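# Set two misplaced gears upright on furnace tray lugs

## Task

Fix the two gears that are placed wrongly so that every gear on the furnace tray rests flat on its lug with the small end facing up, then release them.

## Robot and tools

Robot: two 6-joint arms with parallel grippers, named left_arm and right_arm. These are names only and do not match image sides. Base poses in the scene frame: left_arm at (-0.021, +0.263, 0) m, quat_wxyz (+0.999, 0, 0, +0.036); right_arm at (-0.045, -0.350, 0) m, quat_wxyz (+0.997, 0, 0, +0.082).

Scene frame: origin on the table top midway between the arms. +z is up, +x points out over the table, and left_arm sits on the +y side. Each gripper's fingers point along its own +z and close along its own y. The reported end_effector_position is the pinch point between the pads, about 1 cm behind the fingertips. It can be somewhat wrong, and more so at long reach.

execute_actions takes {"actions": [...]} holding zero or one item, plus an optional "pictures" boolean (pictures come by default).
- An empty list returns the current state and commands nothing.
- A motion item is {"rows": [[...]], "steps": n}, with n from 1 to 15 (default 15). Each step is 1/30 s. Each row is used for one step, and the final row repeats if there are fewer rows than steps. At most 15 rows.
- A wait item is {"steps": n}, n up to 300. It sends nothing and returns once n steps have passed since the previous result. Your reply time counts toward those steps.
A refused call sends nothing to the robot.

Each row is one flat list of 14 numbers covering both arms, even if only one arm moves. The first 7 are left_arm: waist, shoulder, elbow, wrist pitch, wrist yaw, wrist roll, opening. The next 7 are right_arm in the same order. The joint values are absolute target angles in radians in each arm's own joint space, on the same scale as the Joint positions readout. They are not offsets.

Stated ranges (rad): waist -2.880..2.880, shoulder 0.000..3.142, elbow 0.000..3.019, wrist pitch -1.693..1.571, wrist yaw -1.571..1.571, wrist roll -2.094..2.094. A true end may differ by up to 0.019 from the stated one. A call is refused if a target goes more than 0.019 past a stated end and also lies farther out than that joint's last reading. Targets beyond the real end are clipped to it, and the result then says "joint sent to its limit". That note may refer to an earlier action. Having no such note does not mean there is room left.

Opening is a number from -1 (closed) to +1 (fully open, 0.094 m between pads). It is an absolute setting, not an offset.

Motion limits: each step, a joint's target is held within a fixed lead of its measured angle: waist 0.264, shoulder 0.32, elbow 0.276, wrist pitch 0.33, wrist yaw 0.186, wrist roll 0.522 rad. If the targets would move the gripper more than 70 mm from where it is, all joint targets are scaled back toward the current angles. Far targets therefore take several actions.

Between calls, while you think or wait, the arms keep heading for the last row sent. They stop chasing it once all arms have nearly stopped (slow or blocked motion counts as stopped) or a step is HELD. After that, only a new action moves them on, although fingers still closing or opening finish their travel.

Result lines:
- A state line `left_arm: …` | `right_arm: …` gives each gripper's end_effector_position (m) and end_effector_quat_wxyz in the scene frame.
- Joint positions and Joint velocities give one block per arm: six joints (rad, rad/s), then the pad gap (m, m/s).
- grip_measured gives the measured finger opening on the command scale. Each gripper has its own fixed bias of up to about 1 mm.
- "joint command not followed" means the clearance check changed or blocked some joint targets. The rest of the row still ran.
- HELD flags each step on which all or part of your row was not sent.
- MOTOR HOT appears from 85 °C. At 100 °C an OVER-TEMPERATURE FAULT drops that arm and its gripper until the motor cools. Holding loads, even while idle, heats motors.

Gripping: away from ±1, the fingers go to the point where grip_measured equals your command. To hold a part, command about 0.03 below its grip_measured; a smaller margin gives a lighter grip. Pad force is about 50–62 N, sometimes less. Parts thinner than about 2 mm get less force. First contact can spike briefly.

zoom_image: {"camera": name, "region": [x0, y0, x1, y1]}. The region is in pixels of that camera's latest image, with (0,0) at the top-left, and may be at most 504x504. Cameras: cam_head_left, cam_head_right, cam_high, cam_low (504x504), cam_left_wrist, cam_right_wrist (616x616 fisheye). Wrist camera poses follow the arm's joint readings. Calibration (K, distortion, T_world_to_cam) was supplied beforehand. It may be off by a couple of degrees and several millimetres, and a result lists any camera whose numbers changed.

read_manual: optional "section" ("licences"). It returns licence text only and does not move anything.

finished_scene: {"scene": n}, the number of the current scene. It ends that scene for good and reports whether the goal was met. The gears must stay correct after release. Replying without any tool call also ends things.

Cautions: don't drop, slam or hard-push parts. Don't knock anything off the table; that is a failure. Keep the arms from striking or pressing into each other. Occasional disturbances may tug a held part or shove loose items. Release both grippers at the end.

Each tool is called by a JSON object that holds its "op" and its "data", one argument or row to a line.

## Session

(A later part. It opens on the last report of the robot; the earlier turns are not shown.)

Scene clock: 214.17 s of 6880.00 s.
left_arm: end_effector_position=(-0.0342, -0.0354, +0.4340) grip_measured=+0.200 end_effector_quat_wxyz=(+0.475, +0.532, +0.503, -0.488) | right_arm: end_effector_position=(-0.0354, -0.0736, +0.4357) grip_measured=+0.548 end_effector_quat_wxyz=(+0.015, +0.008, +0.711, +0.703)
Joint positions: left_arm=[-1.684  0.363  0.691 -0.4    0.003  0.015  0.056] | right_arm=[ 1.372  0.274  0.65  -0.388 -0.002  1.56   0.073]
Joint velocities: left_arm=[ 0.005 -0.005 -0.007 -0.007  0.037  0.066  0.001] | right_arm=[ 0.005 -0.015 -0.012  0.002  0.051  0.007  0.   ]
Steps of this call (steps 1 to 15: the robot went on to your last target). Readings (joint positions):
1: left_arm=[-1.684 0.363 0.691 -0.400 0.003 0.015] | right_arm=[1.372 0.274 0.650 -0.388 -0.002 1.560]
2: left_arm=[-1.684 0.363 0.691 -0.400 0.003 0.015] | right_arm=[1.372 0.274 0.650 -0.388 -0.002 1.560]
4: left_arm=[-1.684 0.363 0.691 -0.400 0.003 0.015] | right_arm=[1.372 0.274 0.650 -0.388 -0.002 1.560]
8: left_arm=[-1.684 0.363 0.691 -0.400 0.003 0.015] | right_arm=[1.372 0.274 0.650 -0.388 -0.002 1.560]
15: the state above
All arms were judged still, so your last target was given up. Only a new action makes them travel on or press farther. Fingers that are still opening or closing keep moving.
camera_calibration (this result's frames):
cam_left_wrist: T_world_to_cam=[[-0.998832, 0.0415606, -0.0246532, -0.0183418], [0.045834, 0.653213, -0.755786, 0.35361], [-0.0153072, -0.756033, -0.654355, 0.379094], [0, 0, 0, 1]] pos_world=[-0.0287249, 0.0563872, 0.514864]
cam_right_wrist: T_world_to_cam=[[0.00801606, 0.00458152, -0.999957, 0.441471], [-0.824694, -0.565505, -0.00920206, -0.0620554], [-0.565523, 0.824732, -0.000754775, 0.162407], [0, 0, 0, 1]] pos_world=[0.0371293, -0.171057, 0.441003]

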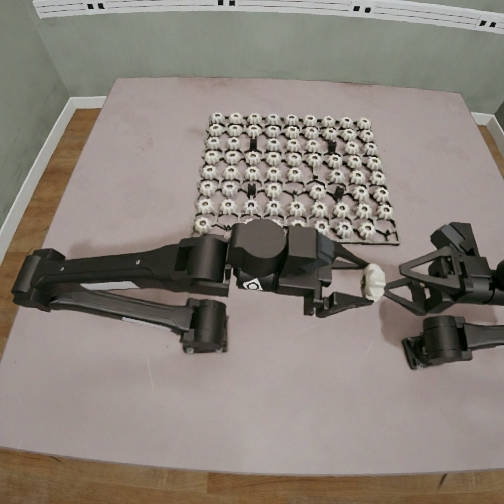

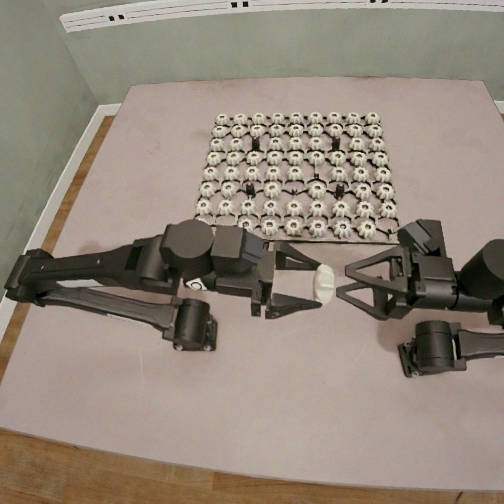

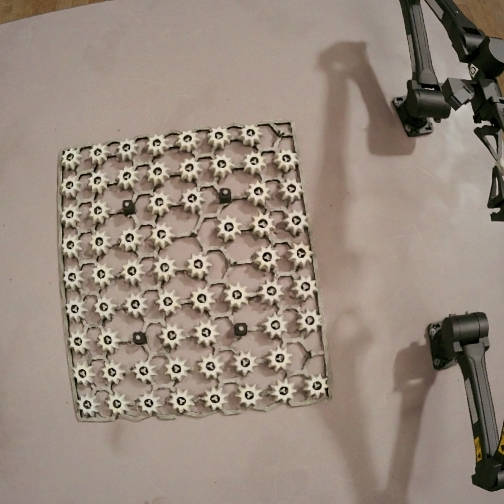

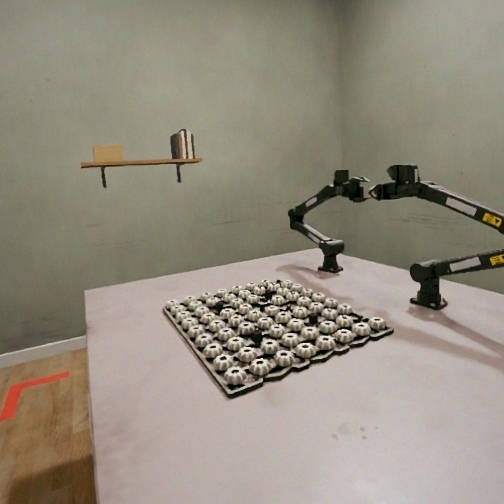

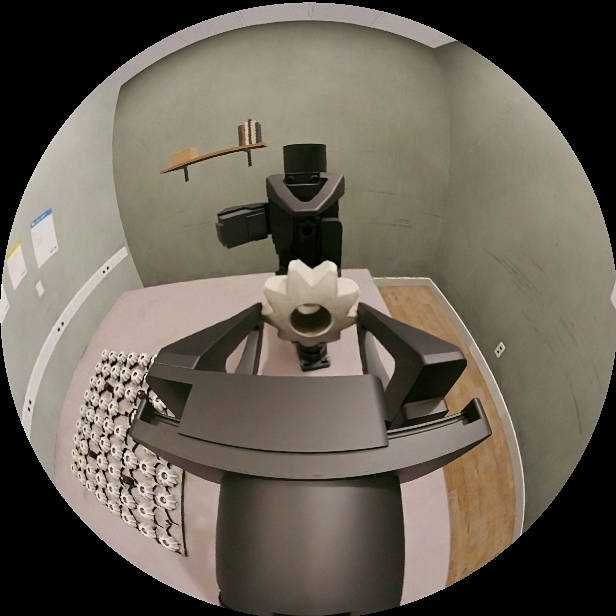

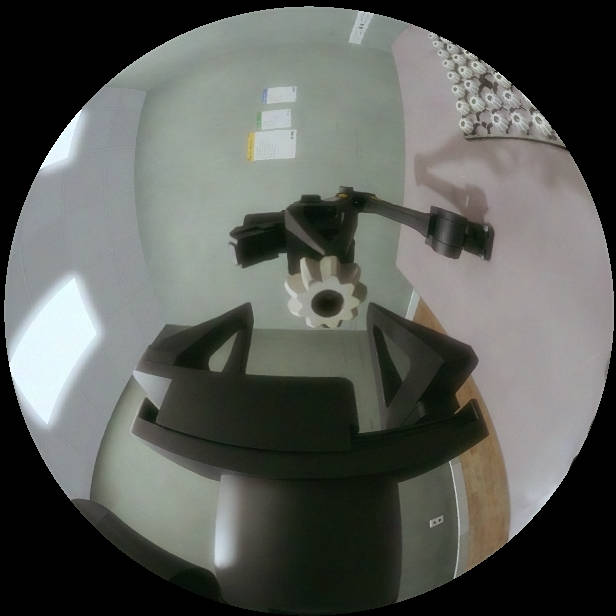

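{"op": "execute_actions", "data": {
  "actions": [
    {"rows":[[-1.682,0.35,0.71,-0.39,0,0,0.14,1.368,0.27,0.62,-0.325,0,1.57,0.55]]}
  ],
  "pictures": false
}}

{"op": "execute_actions", "data": {
  "actions": [
    {"rows":[[-1.682,0.35,0.71,-0.39,0,0,0.14,1.368,0.36,0.62,-0.235,0,1.57,0.55]]}
  ],
  "pictures": false
}}

{"op": "execute_actions", "data": {
  "actions": [
    {"steps":15}
  ]
}}

Scene clock: 226.10 s of 6880.00 s.
left_arm: end_effector_position=(-0.0342, -0.0354, +0.4340) grip_measured=+0.200 end_effector_quat_wxyz=(+0.475, +0.532, +0.503, -0.488) | right_arm: end_effector_position=(-0.0353, -0.0688, +0.4231) grip_measured=+0.548 end_effector_quat_wxyz=(+0.015, +0.008, +0.710, +0.704)
Joint positions: left_arm=[-1.684  0.363  0.691 -0.4    0.003  0.015  0.056] | right_arm=[ 1.372  0.273  0.613 -0.349 -0.002  1.56   0.073]
Joint velocities: left_arm=[-0.015  0.005  0.022 -0.012  0.022 -0.022 -0.   ] | right_arm=[-0.005 -0.005 -0.012 -0.002 -0.022  0.051 -0.   ]
Steps of this call (steps 1 to 90: nothing new was sent; then 8.43 s passed at rest; steps 91 to 105: all 15 steps of this action). Readings (joint positions):
91: left_arm=[-1.684 0.363 0.691 -0.400 0.003 0.015] | right_arm=[1.372 0.274 0.646 -0.379 -0.002 1.560]
92: left_arm=[-1.684 0.363 0.691 -0.400 0.003 0.015] | right_arm=[1.372 0.273 0.639 -0.365 -0.002 1.560]
94: left_arm=[-1.684 0.363 0.691 -0.400 0.003 0.015] | right_arm=[1.372 0.273 0.626 -0.352 -0.002 1.560]
98: left_arm=[-1.684 0.363 0.691 -0.400 0.003 0.015] | right_arm=[1.372 0.273 0.613 -0.351 -0.002 1.560]
105: the state above

Scene clock: 226.60 s of 6880.00 s.
left_arm: end_effector_position=(-0.0342, -0.0353, +0.4336) grip_measured=+0.200 end_effector_quat_wxyz=(+0.475, +0.532, +0.503, -0.488) | right_arm: end_effector_position=(-0.0343, -0.0410, +0.4187) grip_measured=+0.549 end_effector_quat_wxyz=(+0.015, +0.008, +0.712, +0.702)
Joint positions: left_arm=[-1.684  0.363  0.691 -0.402  0.003  0.015  0.056] | right_arm=[ 1.372  0.367  0.611 -0.258 -0.002  1.56   0.073]
Joint velocities: left_arm=[-0.005  0.005 -0.002 -0.007 -0.007  0.007 -0.   ] | right_arm=[-0.015 -0.024  0.007  0.022 -0.051  0.007  0.   ]
Steps of this call (steps 1 to 15: all 15 steps of this action). Readings (joint positions):
1: left_arm=[-1.684 0.363 0.691 -0.400 0.003 0.015] | right_arm=[1.372 0.278 0.612 -0.333 -0.002 1.560]
2: left_arm=[-1.684 0.363 0.691 -0.400 0.003 0.015] | right_arm=[1.372 0.290 0.611 -0.304 -0.002 1.560]
4: left_arm=[-1.684 0.363 0.691 -0.400 0.003 0.015] | right_arm=[1.372 0.323 0.611 -0.267 -0.002 1.560]
8: left_arm=[-1.684 0.363 0.691 -0.401 0.003 0.015] | right_arm=[1.372 0.369 0.611 -0.260 -0.002 1.560]
15: the state above

Scene clock: 227.10 s of 6880.00 s.
left_arm: end_effector_position=(-0.0342, -0.0353, +0.4336) grip_measured=+0.200 end_effector_quat_wxyz=(+0.475, +0.532, +0.503, -0.488) | right_arm: end_effector_position=(-0.0343, -0.0411, +0.4188) grip_measured=+0.549 end_effector_quat_wxyz=(+0.015, +0.008, +0.712, +0.702)
Joint positions: left_arm=[-1.684  0.363  0.691 -0.402  0.003  0.015  0.056] | right_arm=[ 1.372  0.367  0.611 -0.258 -0.002  1.56   0.073]
Joint velocities: left_arm=[-0.005  0.005 -0.007  0.002 -0.007 -0.037  0.001] | right_arm=[-0.005 -0.024 -0.002  0.012  0.051  0.037  0.   ]
Steps of this call (steps 1 to 15: the robot went on to your last target). Readings (joint positions):
1: left_arm=[-1.684 0.363 0.691 -0.402 0.003 0.015] | right_arm=[1.372 0.367 0.611 -0.258 -0.002 1.560]
2: left_arm=[-1.684 0.363 0.691 -0.402 0.003 0.015] | right_arm=[1.372 0.367 0.611 -0.258 -0.002 1.560]
4: left_arm=[-1.684 0.363 0.691 -0.402 0.003 0.015] | right_arm=[1.372 0.367 0.611 -0.258 -0.002 1.560]
8: left_arm=[-1.684 0.363 0.691 -0.402 0.003 0.015] | right_arm=[1.372 0.367 0.611 -0.258 -0.002 1.560]
15: the state above
All arms were judged still, so your last target was given up. Only a new action makes them travel on or press farther. Fingers that are still opening or closing keep moving.
camera_calibration (this result's frames):
cam_left_wrist: T_world_to_cam=[[-0.99883, 0.0415982, -0.0246503, -0.018351], [0.0458798, 0.654364, -0.754786, 0.352918], [-0.0152675, -0.755034, -0.655507, 0.379407], [0, 0, 0, 1]] pos_world=[-0.0287288, 0.0562913, 0.51463]
cam_right_wrist: T_world_to_cam=[[0.00796269, 0.00305661, -0.999964, 0.424352], [-0.824694, -0.565518, -0.00829566, -0.0432978], [-0.565523, 0.82473, -0.00198228, 0.13678], [0, 0, 0, 1]] pos_world=[0.0382657, -0.138589, 0.424249]

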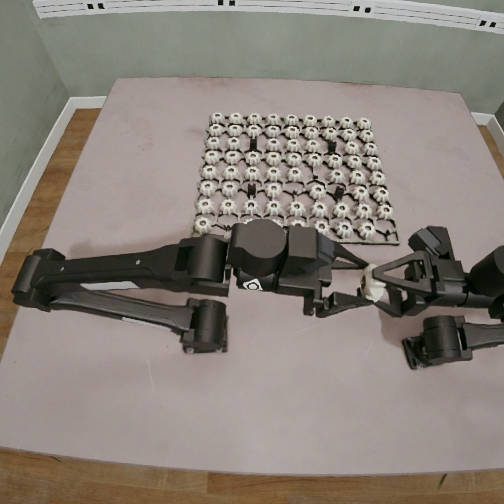

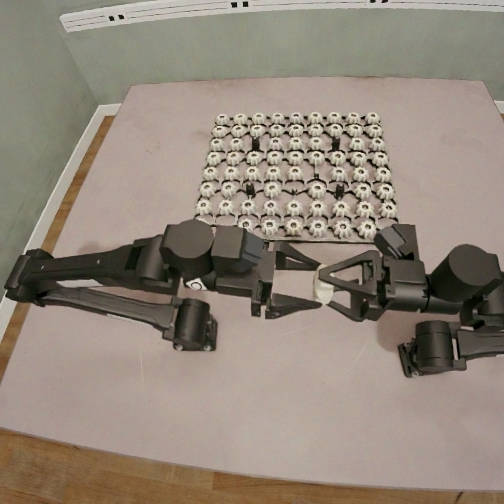

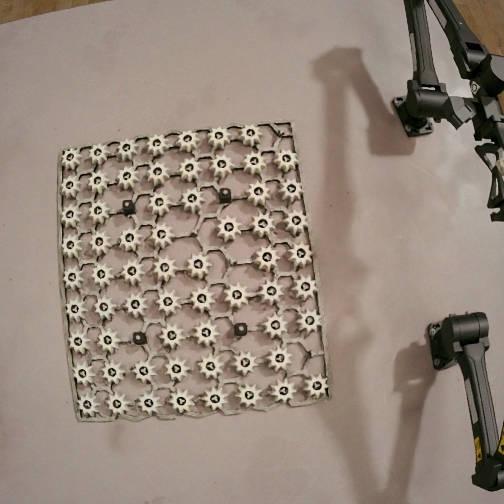

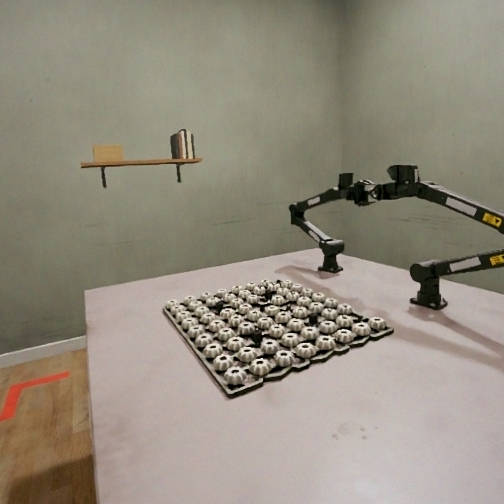

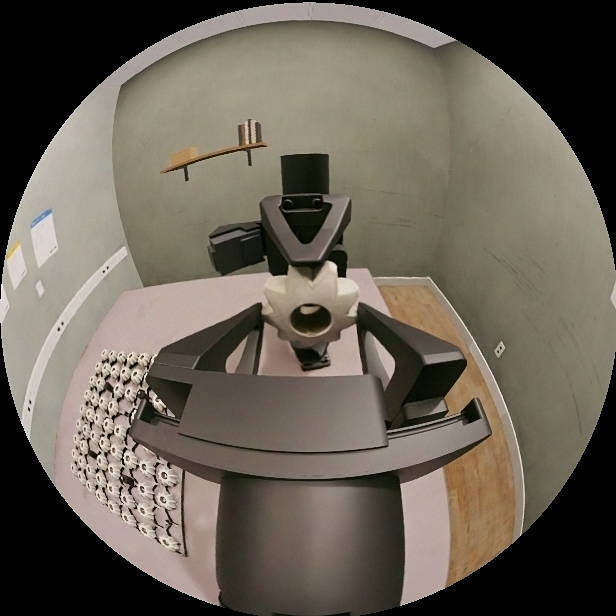

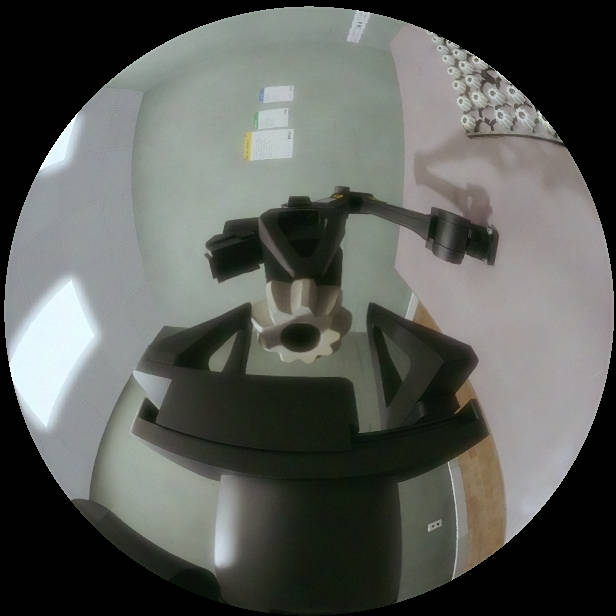

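{"op": "execute_actions", "data": {
  "actions": [
    {"rows":[[-1.682,0.35,0.71,-0.39,0,0,0.14,1.368,0.36,0.62,-0.212,0,1.57,0.55]],"steps":10}
  ],
  "pictures": false
}}

{"op": "execute_actions", "data": {
  "actions": [
    {"rows":[[-1.682,0.35,0.71,-0.39,0,0,0.14,1.368,0.36,0.62,-0.212,0,1.57,0.12]],"steps":12}
  ],
  "pictures": false
}}

{"op": "execute_actions", "data": {
  "actions": [
    {"rows":[[-1.682,0.35,0.71,-0.39,0,0,0.7,1.368,0.36,0.62,-0.212,0,1.57,0.14]],"steps":10}
  ],
  "pictures": false
}}

{"op": "execute_actions", "data": {
  "actions": [
    {"rows":[[-1.682,0.1,0.71,-0.62,0,0,0.7,1.368,0.36,0.62,-0.212,0,1.57,0.14]]}
  ],
  "pictures": false
}}

{"op": "execute_actions", "data": {
  "actions": [
    {"rows":[[-2.7,0.1,0.71,-0.62,0,0,0.7,1.368,0.36,0.62,-0.212,0,1.57,0.14]]}
  ],
  "pictures": false
}}

{"op": "execute_actions", "data": {
  "actions": [
    {"rows":[[-2.7,0.1,0.71,-0.62,0,0,0.7,0.449,1.3,1.88,-1.323,0,1.4,0.14]]}
  ],
  "pictures": false
}}

{"op": "execute_actions", "data": {
  "actions": [
    {"steps":60}
  ],
  "pictures": false
}}

{"op": "execute_actions", "data": {
  "actions": [
    {"rows":[[-2.7,0.1,0.71,-0.62,0,0,0.7,0.449,1.7,1.88,-1.323,0,1.4,0.14]]}
  ],
  "pictures": false
}}

{"op": "execute_actions", "data": {
  "actions": [
    {"rows":[[-2.7,0.1,0.71,-0.62,0,0,0.7,0.449,1.92,1.88,-1.323,0,1.4,0.14]]}
  ],
  "pictures": false
}}

{"op": "execute_actions", "data": {
  "actions": [
    {"rows":[[-2.7,0.1,0.71,-0.62,0,0,0.7,0.449,2.04,1.88,-1.323,0,1.4,0.14]]}
  ],
  "pictures": false
}}

{"op": "execute_actions", "data": {
  "actions": [
    {"steps":40}
  ]
}}

Scene clock: 268.07 s of 6880.00 s.
left_arm: end_effector_position=(-0.0342, -0.0353, +0.4336) grip_measured=+0.200 end_effector_quat_wxyz=(+0.475, +0.532, +0.503, -0.488) | right_arm: end_effector_position=(-0.0343, -0.0413, +0.4245) grip_measured=+0.549 end_effector_quat_wxyz=(+0.016, +0.008, +0.704, +0.710)
Joint positions: left_arm=[-1.684  0.363  0.691 -0.402  0.003  0.015  0.056] | right_arm=[ 1.372  0.366  0.611 -0.235 -0.002  1.56   0.073]
Joint velocities: left_arm=[ 0.015 -0.024 -0.002 -0.012  0.037 -0.037  0.   ] | right_arm=[-0.015 -0.015  0.012  0.002  0.007 -0.081 -0.   ]
Steps of this call (steps 1 to 90: nothing new was sent; then 37.63 s passed at rest; steps 91 to 100: all 10 steps of this action). Readings (joint positions):
91: left_arm=[-1.684 0.363 0.691 -0.402 0.003 0.015] | right_arm=[1.372 0.367 0.611 -0.254 -0.002 1.560]
92: left_arm=[-1.684 0.363 0.691 -0.402 0.003 0.015] | right_arm=[1.372 0.367 0.611 -0.248 -0.002 1.560]
94: left_arm=[-1.684 0.363 0.691 -0.402 0.003 0.015] | right_arm=[1.372 0.366 0.611 -0.238 -0.002 1.560]
98: left_arm=[-1.684 0.363 0.691 -0.402 0.003 0.015] | right_arm=[1.372 0.366 0.611 -0.235 -0.002 1.560]
100: the state above

Scene clock: 268.47 s of 6880.00 s.
left_arm: end_effector_position=(-0.0342, -0.0353, +0.4335) grip_measured=+0.200 end_effector_quat_wxyz=(+0.474, +0.532, +0.504, -0.489) | right_arm: end_effector_position=(-0.0343, -0.0411, +0.4239) grip_measured=+0.214 end_effector_quat_wxyz=(+0.016, +0.008, +0.703, +0.711)
Joint positions: left_arm=[-1.684  0.363  0.691 -0.402  0.003  0.012  0.056] | right_arm=[ 1.372  0.366  0.609 -0.233 -0.002  1.56   0.057]
Joint velocities: left_arm=[-0.005  0.005 -0.002 -0.017 -0.037 -0.007 -0.001] | right_arm=[-0.005  0.005 -0.012 -0.002 -0.051  0.095  0.   ]
Steps of this call (steps 1 to 12: all 12 steps of this action). Readings (joint positions):
1: left_arm=[-1.684 0.363 0.691 -0.402 0.003 0.015] | right_arm=[1.372 0.366 0.611 -0.235 -0.002 1.560]
2: left_arm=[-1.684 0.363 0.691 -0.402 0.003 0.013] | right_arm=[1.372 0.366 0.610 -0.234 -0.002 1.560]
4: left_arm=[-1.684 0.363 0.691 -0.402 0.003 0.012] | right_arm=[1.372 0.366 0.609 -0.233 -0.002 1.560]
8: left_arm=[-1.684 0.363 0.691 -0.402 0.003 0.012] | right_arm=[1.372 0.366 0.609 -0.233 -0.002 1.560]
12: the state above

Scene clock: 268.80 s of 6880.00 s.
left_arm: end_effector_position=(-0.0341, -0.0345, +0.4342) grip_measured=+0.697 end_effector_quat_wxyz=(+0.474, +0.531, +0.503, -0.489) | right_arm: end_effector_position=(-0.0342, -0.0400, +0.4159) grip_measured=+0.214 end_effector_quat_wxyz=(+0.016, +0.008, +0.708, +0.706)
Joint positions: left_arm=[-1.684  0.36   0.691 -0.402  0.003  0.012  0.08 ] | right_arm=[ 1.372  0.366  0.596 -0.233 -0.002  1.56   0.057]
Joint velocities: left_arm=[ 0.005 -0.005  0.002  0.002 -0.037 -0.007 -0.   ] | right_arm=[-0.005  0.015 -0.002 -0.017  0.081  0.022 -0.   ]
Steps of this call (steps 1 to 10: all 10 steps of this action). Readings (joint positions):
1: left_arm=[-1.684 0.363 0.691 -0.402 0.003 0.012] | right_arm=[1.372 0.366 0.609 -0.233 -0.002 1.560]
2: left_arm=[-1.684 0.363 0.691 -0.402 0.003 0.012] | right_arm=[1.372 0.366 0.608 -0.233 -0.002 1.560]
4: left_arm=[-1.684 0.361 0.691 -0.402 0.003 0.012] | right_arm=[1.372 0.366 0.604 -0.233 -0.002 1.560]
8: left_arm=[-1.684 0.361 0.691 -0.402 0.003 0.012] | right_arm=[1.372 0.366 0.597 -0.233 -0.002 1.560]
10: the state above

Scene clock: 269.30 s of 6880.00 s.
left_arm: end_effector_position=(-0.0307, +0.0516, +0.4432) grip_measured=+0.697 end_effector_quat_wxyz=(+0.489, +0.517, +0.489, -0.504) | right_arm: end_effector_position=(-0.0342, -0.0400, +0.4159) grip_measured=+0.214 end_effector_quat_wxyz=(+0.016, +0.008, +0.708, +0.706)
Joint positions: left_arm=[-1.684  0.087  0.686 -0.612  0.003  0.012  0.08 ] | right_arm=[ 1.372  0.366  0.596 -0.233 -0.002  1.56   0.057]
Joint velocities: left_arm=[ 0.005  0.21   0.007 -0.027 -0.022 -0.037  0.001] | right_arm=[ 0.005 -0.015  0.007 -0.002  0.066 -0.066 -0.001]
Steps of this call (steps 1 to 15: all 15 steps of this action). Readings (joint positions):
1: left_arm=[-1.684 0.348 0.691 -0.431 0.003 0.012] | right_arm=[1.372 0.366 0.596 -0.233 -0.002 1.560]
2: left_arm=[-1.684 0.318 0.690 -0.485 0.003 0.012] | right_arm=[1.372 0.366 0.596 -0.233 -0.002 1.560]
4: left_arm=[-1.684 0.223 0.686 -0.570 0.003 0.012] | right_arm=[1.372 0.366 0.596 -0.233 -0.002 1.560]
8: left_arm=[-1.684 0.064 0.686 -0.603 0.003 0.012] | right_arm=[1.372 0.366 0.596 -0.233 -0.002 1.560]
15: the state above

Scene clock: 269.80 s of 6880.00 s.
left_arm: end_effector_position=(-0.2125, +0.1645, +0.4409) grip_measured=+0.698 end_effector_quat_wxyz=(+0.169, +0.696, +0.166, -0.677) | right_arm: end_effector_position=(-0.0342, -0.0400, +0.4159) grip_measured=+0.214 end_effector_quat_wxyz=(+0.016, +0.008, +0.708, +0.706)
Joint positions: left_arm=[-2.734  0.097  0.686 -0.614  0.002  0.011  0.08 ] | right_arm=[ 1.372  0.366  0.596 -0.233 -0.002  1.56   0.057]
Joint velocities: left_arm=[ 0.151 -0.005  0.007  0.012 -0.051 -0.007  0.   ] | right_arm=[-0.005  0.005  0.002 -0.007 -0.037  0.022 -0.001]
Steps of this call (steps 1 to 15: all 15 steps of this action). Readings (joint positions):
1: left_arm=[-1.704 0.092 0.686 -0.613 -0.003 0.011] | right_arm=[1.372 0.366 0.596 -0.233 -0.002 1.560]
2: left_arm=[-1.767 0.096 0.686 -0.613 -0.004 0.011] | right_arm=[1.372 0.366 0.596 -0.233 -0.002 1.560]
4: left_arm=[-1.944 0.097 0.686 -0.614 -0.003 0.011] | right_arm=[1.372 0.366 0.596 -0.233 -0.002 1.560]
8: left_arm=[-2.331 0.097 0.686 -0.614 -0.001 0.011] | right_arm=[1.372 0.366 0.596 -0.233 -0.002 1.560]
15: the state above

Scene clock: 270.30 s of 6880.00 s.
left_arm: end_effector_position=(-0.2096, +0.1590, +0.4409) grip_measured=+0.698 end_effector_quat_wxyz=(+0.179, +0.694, +0.176, -0.675) | right_arm: end_effector_position=(+0.2698, -0.0562, +0.2319) grip_measured=+0.214 end_effector_quat_wxyz=(+0.061, +0.334, +0.933, +0.122)
Joint positions: left_arm=[-2.705  0.097  0.686 -0.614  0.002  0.011  0.08 ] | right_arm=[ 0.587  1.297  1.18  -1.179 -0.003  1.438  0.057]
Joint velocities: left_arm=[ 0.015  0.005 -0.002  0.002  0.037 -0.022 -0.   ] | right_arm=[-1.304  1.275  0.632 -0.852  0.022 -0.081 -0.002]
Steps of this call (steps 1 to 15: all 15 steps of this action). Readings (joint positions):
1: left_arm=[-2.728 0.097 0.686 -0.614 0.002 0.011] | right_arm=[1.358 0.380 0.612 -0.276 -0.010 1.546]
2: left_arm=[-2.720 0.097 0.686 -0.614 0.002 0.011] | right_arm=[1.317 0.415 0.649 -0.360 -0.015 1.528]
4: left_arm=[-2.708 0.097 0.686 -0.614 0.002 0.011] | right_arm=[1.200 0.534 0.741 -0.514 -0.013 1.500]
8: left_arm=[-2.705 0.097 0.686 -0.614 0.002 0.011] | right_arm=[0.954 0.830 0.929 -0.797 -0.008 1.464]
15: the state above

Scene clock: 272.30 s of 6880.00 s.
left_arm: end_effector_position=(-0.2096, +0.1590, +0.4409) grip_measured=+0.698 end_effector_quat_wxyz=(+0.179, +0.694, +0.176, -0.675) | right_arm: end_effector_position=(+0.3648, -0.0677, +0.5078) grip_measured=+0.214 end_effector_quat_wxyz=(+0.191, +0.368, +0.859, +0.302)
Joint positions: left_arm=[-2.705  0.097  0.686 -0.614  0.002  0.011  0.08 ] | right_arm=[ 0.442  1.324  1.806 -1.322  0.002  1.414  0.057]
Joint velocities: left_arm=[ 0.015 -0.015  0.017 -0.007 -0.139  0.022 -0.   ] | right_arm=[-0.015 -0.054  0.002 -0.017 -0.051 -0.037  0.001]
Steps of this call (steps 1 to 60: the robot went on to your last target). Readings (joint positions):
1: left_arm=[-2.705 0.097 0.686 -0.614 0.002 0.011] | right_arm=[0.547 1.335 1.199 -1.203 -0.000 1.436]
2: left_arm=[-2.705 0.097 0.686 -0.614 0.002 0.011] | right_arm=[0.514 1.363 1.215 -1.222 0.002 1.435]
4: left_arm=[-2.705 0.097 0.686 -0.614 0.002 0.011] | right_arm=[0.468 1.394 1.240 -1.247 0.004 1.433]
8: left_arm=[-2.705 0.097 0.686 -0.614 0.002 0.011] | right_arm=[0.439 1.400 1.281 -1.278 0.005 1.432]
60: the state above

Scene clock: 272.80 s of 6880.00 s.
left_arm: end_effector_position=(-0.2096, +0.1590, +0.4409) grip_measured=+0.698 end_effector_quat_wxyz=(+0.179, +0.694, +0.176, -0.675) | right_arm: end_effector_position=(+0.4624, -0.0002, +0.2662) grip_measured=+0.214 end_effector_quat_wxyz=(+0.077, +0.389, +0.910, +0.120)
Joint positions: left_arm=[-2.705  0.097  0.686 -0.614  0.002  0.011  0.08 ] | right_arm=[ 0.442  1.777  1.816 -1.325  0.002  1.412  0.057]
Joint velocities: left_arm=[-0.005 -0.005 -0.007  0.002 -0.095  0.022 -0.001] | right_arm=[-0.005  0.835  0.002  0.007 -0.037  0.051 -0.   ]
Steps of this call (steps 1 to 15: all 15 steps of this action). Readings (joint positions):
1: left_arm=[-2.705 0.097 0.686 -0.614 0.002 0.011] | right_arm=[0.442 1.331 1.806 -1.324 0.002 1.414]
2: left_arm=[-2.705 0.097 0.686 -0.614 0.002 0.011] | right_arm=[0.442 1.339 1.812 -1.325 0.002 1.414]
4: left_arm=[-2.705 0.097 0.686 -0.614 0.002 0.011] | right_arm=[0.442 1.375 1.815 -1.325 0.002 1.414]
8: left_arm=[-2.705 0.097 0.686 -0.614 0.002 0.011] | right_arm=[0.442 1.500 1.815 -1.325 0.002 1.414]
15: the state above

Scene clock: 273.30 s of 6880.00 s.
left_arm: end_effector_position=(-0.2096, +0.1590, +0.4409) grip_measured=+0.698 end_effector_quat_wxyz=(+0.179, +0.694, +0.176, -0.675) | right_arm: end_effector_position=(+0.4785, +0.0110, +0.1380) grip_measured=+0.214 end_effector_quat_wxyz=(+0.021, +0.392, +0.919, +0.032)
Joint positions: left_arm=[-2.705  0.097  0.686 -0.614  0.002  0.011  0.08 ] | right_arm=[ 0.442  1.998  1.831 -1.326  0.002  1.412  0.057]
Joint velocities: left_arm=[-0.005  0.005 -0.002  0.002 -0.037 -0.037 -0.001] | right_arm=[ 0.005 -0.2   -0.007 -0.017 -0.007 -0.022  0.   ]
Steps of this call (steps 1 to 15: all 15 steps of this action). Readings (joint positions):
1: left_arm=[-2.705 0.097 0.686 -0.614 0.002 0.011] | right_arm=[0.442 1.815 1.816 -1.327 0.002 1.412]
2: left_arm=[-2.705 0.097 0.686 -0.614 0.002 0.011] | right_arm=[0.442 1.846 1.827 -1.327 0.002 1.412]
4: left_arm=[-2.705 0.097 0.686 -0.614 0.002 0.011] | right_arm=[0.442 1.909 1.831 -1.326 0.002 1.412]
8: left_arm=[-2.705 0.097 0.686 -0.614 0.002 0.011] | right_arm=[0.442 2.001 1.831 -1.326 0.002 1.412]
15: the state above

Scene clock: 273.80 s of 6880.00 s.
left_arm: end_effector_position=(-0.2096, +0.1590, +0.4409) grip_measured=+0.698 end_effector_quat_wxyz=(+0.179, +0.694, +0.176, -0.675) | right_arm: end_effector_position=(+0.4793, +0.0116, +0.0913) grip_measured=+0.214 end_effector_quat_wxyz=(+0.002, +0.392, +0.920, +0.001)
Joint positions: left_arm=[-2.705  0.097  0.686 -0.614  0.002  0.011  0.08 ] | right_arm=[ 0.442  2.079  1.838 -1.326  0.002  1.412  0.057]
Joint velocities: left_arm=[ 0.005 -0.005 -0.007  0.002  0.022 -0.037  0.001] | right_arm=[-0.005 -0.005 -0.007 -0.007  0.007  0.022  0.001]
Steps of this call (steps 1 to 15: all 15 steps of this action). Readings (joint positions):
1: left_arm=[-2.705 0.097 0.686 -0.614 0.002 0.011] | right_arm=[0.442 1.997 1.831 -1.326 0.002 1.412]
2: left_arm=[-2.705 0.097 0.686 -0.614 0.002 0.011] | right_arm=[0.442 1.997 1.836 -1.326 0.002 1.412]
4: left_arm=[-2.705 0.097 0.686 -0.614 0.002 0.011] | right_arm=[0.442 2.005 1.838 -1.326 0.002 1.412]
8: left_arm=[-2.705 0.097 0.686 -0.614 0.002 0.011] | right_arm=[0.442 2.041 1.838 -1.326 0.002 1.412]
15: the state above

Scene clock: 275.13 s of 6880.00 s.
left_arm: end_effector_position=(-0.2096, +0.1590, +0.4409) grip_measured=+0.698 end_effector_quat_wxyz=(+0.179, +0.694, +0.176, -0.675) | right_arm: end_effector_position=(+0.4793, +0.0116, +0.0917) grip_measured=+0.214 end_effector_quat_wxyz=(+0.002, +0.392, +0.920, +0.001)
Joint positions: left_arm=[-2.705  0.097  0.686 -0.614  0.002  0.011  0.08 ] | right_arm=[ 0.442  2.078  1.838 -1.326  0.002  1.412  0.057]
Joint velocities: left_arm=[ 0.005 -0.024  0.002 -0.012  0.037 -0.037 -0.001] | right_arm=[ 0.005 -0.024  0.002  0.027  0.022  0.022 -0.   ]
Steps of this call (steps 1 to 15: the robot went on to your last target; steps 16 to 40: nothing new was sent). Readings (joint positions):
1: left_arm=[-2.705 0.097 0.686 -0.614 0.002 0.011] | right_arm=[0.442 2.079 1.838 -1.326 0.002 1.412]
2: left_arm=[-2.705 0.097 0.686 -0.614 0.002 0.011] | right_arm=[0.442 2.079 1.838 -1.326 0.002 1.412]
4: left_arm=[-2.705 0.097 0.686 -0.614 0.002 0.011] | right_arm=[0.442 2.078 1.838 -1.326 0.002 1.412]
8: left_arm=[-2.705 0.097 0.686 -0.614 0.002 0.011] | right_arm=[0.442 2.078 1.838 -1.326 0.002 1.412]
40: the state above
All arms were judged still, so your last target was given up. Only a new action makes them travel on or press farther. Fingers that are still opening or closing keep moving.
camera_calibration (this result's frames):
cam_left_wrist: T_world_to_cam=[[-0.487728, 0.872726, -0.0216812, -0.227757], [0.548104, 0.286792, -0.785705, 0.416609], [-0.679488, -0.395094, -0.618221, 0.315332], [0, 0, 0, 1]] pos_world=[-0.125164, 0.203876, 0.517339]
cam_right_wrist: T_world_to_cam=[[-0.723762, -0.689737, -0.0207583, 0.362018], [-0.565719, 0.575864, 0.590206, 0.215104], [-0.395133, 0.438912, -0.806986, 0.379808], [0, 0, 0, 1]] pos_world=[0.533778, -0.0408755, 0.187059]

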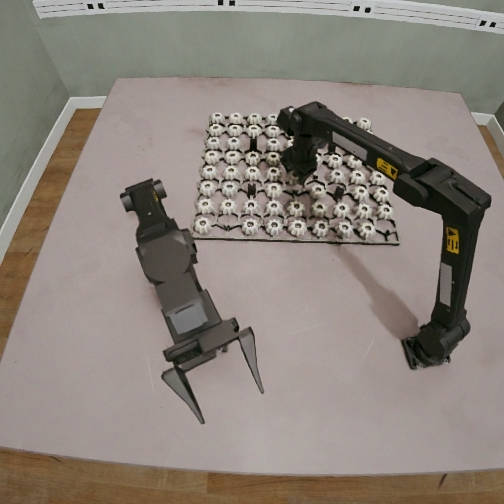

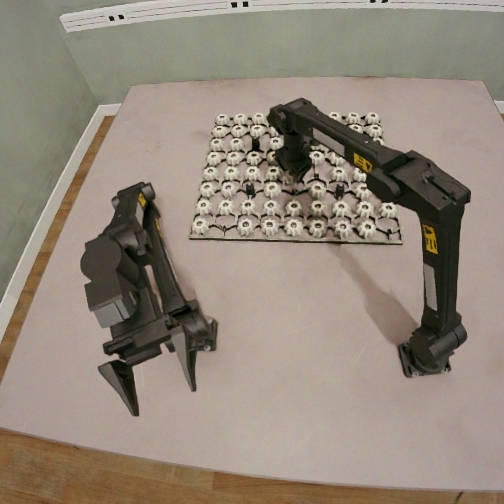

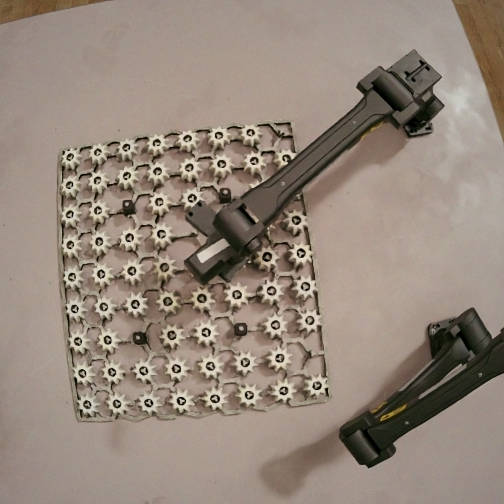

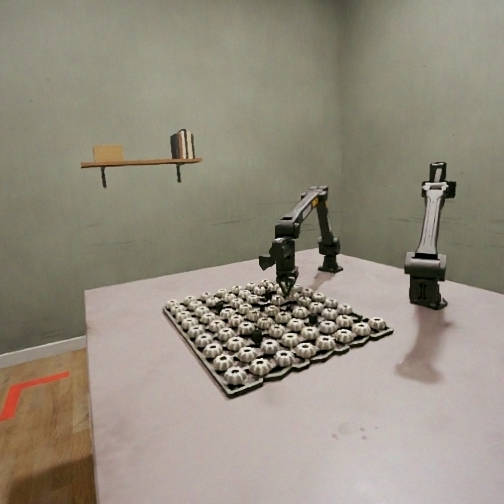

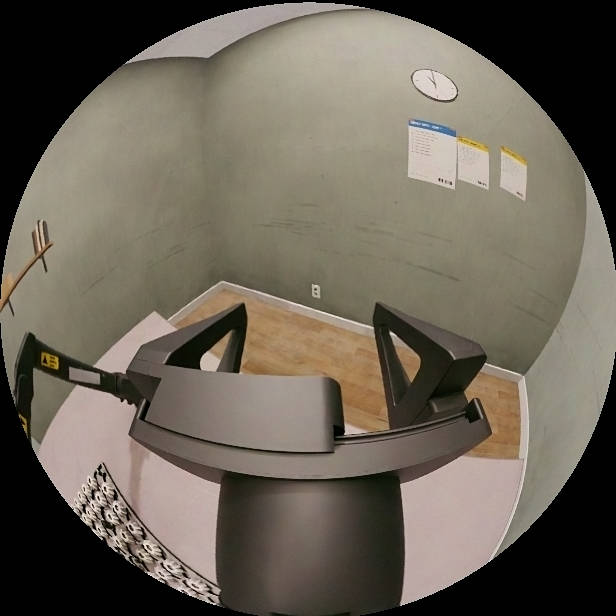

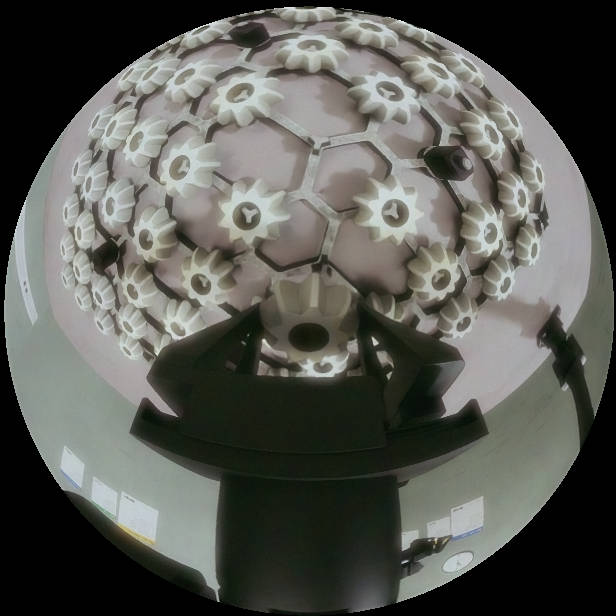

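{"op": "execute_actions", "data": {
  "actions": [
    {"rows":[[-2.7,0.1,0.71,-0.62,0,0,0.7,0.441,2.073,1.783,-1.24,0,1.4,0.14]]}
  ],
  "pictures": false
}}

{"op": "execute_actions", "data": {
  "actions": [
    {"steps":15}
  ],
  "pictures": false
}}

{"op": "execute_actions", "data": {
  "actions": [
    {"rows":[[-2.7,0.1,0.71,-0.62,0,0,0.7,0.441,2.092,1.758,-1.197,0,1.4,0.14]]}
  ],
  "pictures": false
}}

{"op": "execute_actions", "data": {
  "actions": [
    {"steps":15}
  ]
}}

Scene clock: 294.07 s of 6880.00 s.
left_arm: end_effector_position=(-0.2096, +0.1590, +0.4409) grip_measured=+0.698 end_effector_quat_wxyz=(+0.179, +0.694, +0.176, -0.675) | right_arm: end_effector_position=(+0.4710, +0.0058, +0.0483) grip_measured=+0.214 end_effector_quat_wxyz=(-0.005, +0.392, +0.920, -0.010)
Joint positions: left_arm=[-2.705  0.097  0.686 -0.614  0.002  0.011  0.08 ] | right_arm=[ 0.442  2.105  1.763 -1.253  0.002  1.412  0.057]
Joint velocities: left_arm=[-0.005 -0.005 -0.012 -0.002  0.037 -0.007  0.001] | right_arm=[-0.005 -0.005 -0.002  0.022 -0.081  0.022 -0.001]
Steps of this call (steps 1 to 90: nothing new was sent; then 15.43 s passed at rest; steps 91 to 105: all 15 steps of this action). Readings (joint positions):
91: left_arm=[-2.705 0.097 0.686 -0.614 0.002 0.011] | right_arm=[0.442 2.078 1.828 -1.312 0.002 1.412]
92: left_arm=[-2.705 0.097 0.686 -0.614 0.002 0.011] | right_arm=[0.442 2.074 1.813 -1.287 0.002 1.412]
94: left_arm=[-2.705 0.097 0.686 -0.614 0.002 0.011] | right_arm=[0.442 2.076 1.789 -1.262 0.002 1.412]
98: left_arm=[-2.705 0.097 0.686 -0.614 0.002 0.011] | right_arm=[0.442 2.093 1.766 -1.257 0.002 1.412]
105: the state above

Scene clock: 294.57 s of 6880.00 s.
left_arm: end_effector_position=(-0.2096, +0.1590, +0.4409) grip_measured=+0.698 end_effector_quat_wxyz=(+0.179, +0.694, +0.176, -0.675) | right_arm: end_effector_position=(+0.4711, +0.0059, +0.0483) grip_measured=+0.214 end_effector_quat_wxyz=(-0.005, +0.392, +0.920, -0.010)
Joint positions: left_arm=[-2.705  0.097  0.686 -0.614  0.002  0.011  0.08 ] | right_arm=[ 0.442  2.105  1.763 -1.252  0.002  1.412  0.057]
Joint velocities: left_arm=[ 0.005 -0.015 -0.002 -0.002 -0.007 -0.095  0.   ] | right_arm=[ 0.005  0.005  0.017  0.002 -0.022 -0.007 -0.   ]
Steps of this call (steps 1 to 15: the robot went on to your last target). Readings (joint positions):
1: left_arm=[-2.705 0.097 0.686 -0.614 0.002 0.011] | right_arm=[0.442 2.105 1.763 -1.252 0.002 1.412]
2: left_arm=[-2.705 0.097 0.686 -0.614 0.002 0.011] | right_arm=[0.442 2.105 1.763 -1.252 0.002 1.412]
4: left_arm=[-2.705 0.097 0.686 -0.614 0.002 0.011] | right_arm=[0.442 2.105 1.763 -1.252 0.002 1.412]
8: left_arm=[-2.705 0.097 0.686 -0.614 0.002 0.011] | right_arm=[0.442 2.105 1.763 -1.252 0.002 1.412]
15: the state above
All arms were judged still, so your last target was given up. Only a new action makes them travel on or press farther. Fingers that are still opening or closing keep moving.

Scene clock: 295.07 s of 6880.00 s.
left_arm: end_effector_position=(-0.2096, +0.1590, +0.4409) grip_measured=+0.698 end_effector_quat_wxyz=(+0.179, +0.694, +0.176, -0.675) | right_arm: end_effector_position=(+0.4743, +0.0064, +0.0416) grip_measured=+0.214 end_effector_quat_wxyz=(+0.001, +0.393, +0.919, -0.002)
Joint positions: left_arm=[-2.705  0.097  0.686 -0.614  0.002  0.011  0.08 ] | right_arm=[ 0.44   2.105  1.745 -1.213  0.004  1.412  0.057]
Joint velocities: left_arm=[-0.015 -0.024 -0.002 -0.002 -0.081  0.022 -0.   ] | right_arm=[-0.015  0.005  0.007  0.012  0.037  0.066 -0.   ]
Steps of this call (steps 1 to 15: all 15 steps of this action). Readings (joint positions):
1: left_arm=[-2.705 0.097 0.686 -0.614 0.002 0.011] | right_arm=[0.442 2.105 1.761 -1.245 0.002 1.412]
2: left_arm=[-2.705 0.097 0.686 -0.614 0.002 0.011] | right_arm=[0.442 2.105 1.758 -1.233 0.002 1.412]
4: left_arm=[-2.705 0.097 0.686 -0.614 0.002 0.011] | right_arm=[0.442 2.105 1.753 -1.223 0.004 1.412]
8: left_arm=[-2.705 0.097 0.686 -0.614 0.002 0.011] | right_arm=[0.440 2.105 1.747 -1.215 0.004 1.412]
15: the state above

Scene clock: 295.57 s of 6880.00 s.
left_arm: end_effector_position=(-0.2096, +0.1590, +0.4409) grip_measured=+0.698 end_effector_quat_wxyz=(+0.179, +0.694, +0.176, -0.675) | right_arm: end_effector_position=(+0.4743, +0.0064, +0.0416) grip_measured=+0.214 end_effector_quat_wxyz=(+0.001, +0.393, +0.919, -0.002)
Joint positions: left_arm=[-2.705  0.097  0.686 -0.614  0.002  0.011  0.08 ] | right_arm=[ 0.44   2.105  1.745 -1.213  0.004  1.412  0.057]
Joint velocities: left_arm=[-0.015 -0.005 -0.007  0.007 -0.037  0.066  0.   ] | right_arm=[-0.005 -0.024 -0.012  0.012 -0.022 -0.095  0.001]
Steps of this call (steps 1 to 15: the robot went on to your last target). Readings (joint positions):
1: left_arm=[-2.705 0.097 0.686 -0.614 0.002 0.011] | right_arm=[0.440 2.105 1.745 -1.213 0.004 1.412]
2: left_arm=[-2.705 0.097 0.686 -0.614 0.002 0.011] | right_arm=[0.440 2.105 1.745 -1.213 0.004 1.412]
4: left_arm=[-2.705 0.097 0.686 -0.614 0.002 0.011] | right_arm=[0.440 2.105 1.745 -1.213 0.004 1.412]
8: left_arm=[-2.705 0.097 0.686 -0.614 0.002 0.011] | right_arm=[0.440 2.105 1.745 -1.213 0.004 1.412]
15: the state above
All arms were judged still, so your last target was given up. Only a new action makes them travel on or press farther. Fingers that are still opening or closing keep moving.
camera_calibration (this result's frames):
cam_left_wrist: T_world_to_cam=[[-0.487728, 0.872726, -0.0216812, -0.227757], [0.548104, 0.286792, -0.785705, 0.416609], [-0.679488, -0.395094, -0.618221, 0.315332], [0, 0, 0, 1]] pos_world=[-0.125164, 0.203876, 0.517339]
cam_right_wrist: T_world_to_cam=[[-0.724881, -0.688724, -0.0143738, 0.354012], [-0.562641, 0.579882, 0.589213, 0.24336], [-0.39747, 0.435197, -0.80785, 0.340762], [0, 0, 0, 1]] pos_world=[0.528984, -0.0456016, 0.136982]

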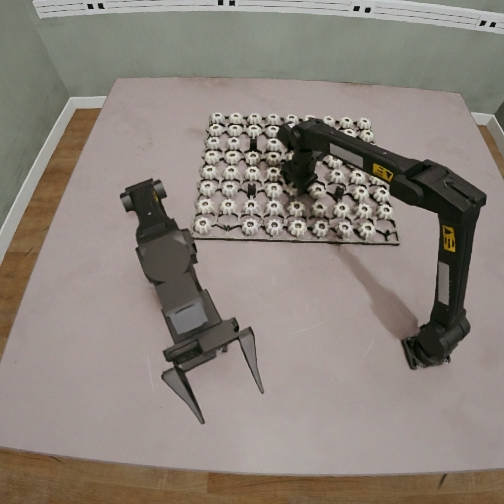

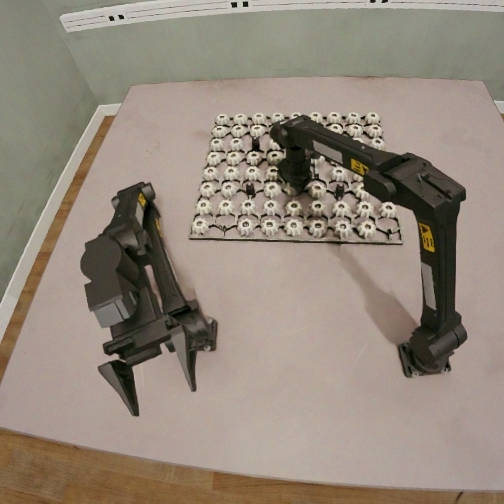

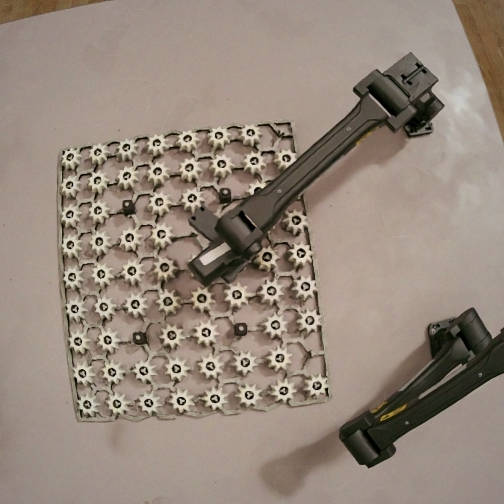

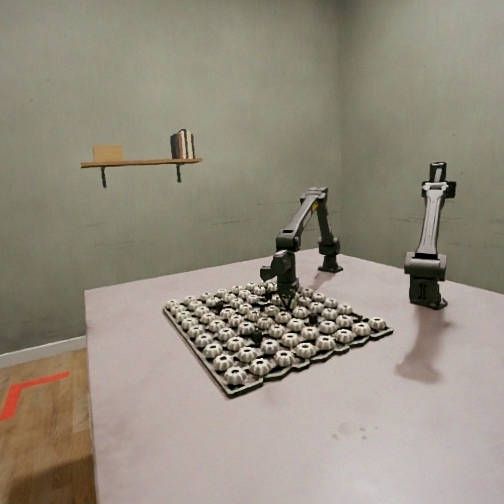

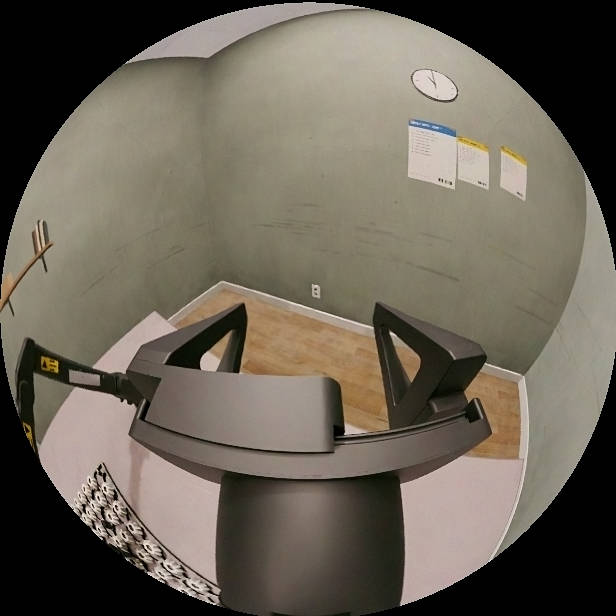

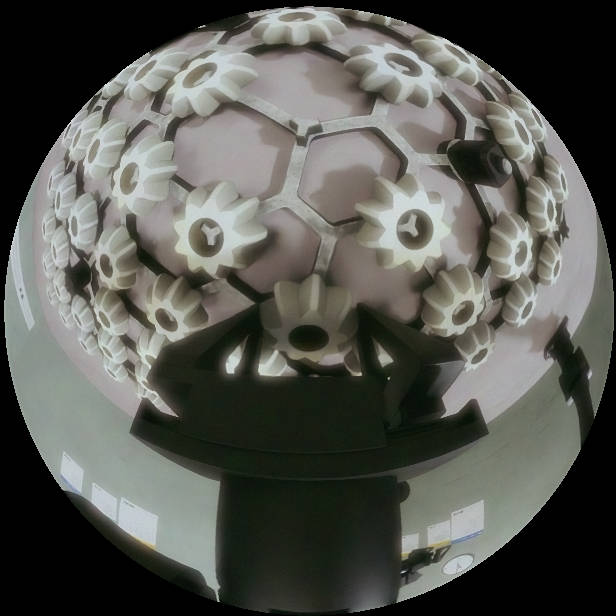

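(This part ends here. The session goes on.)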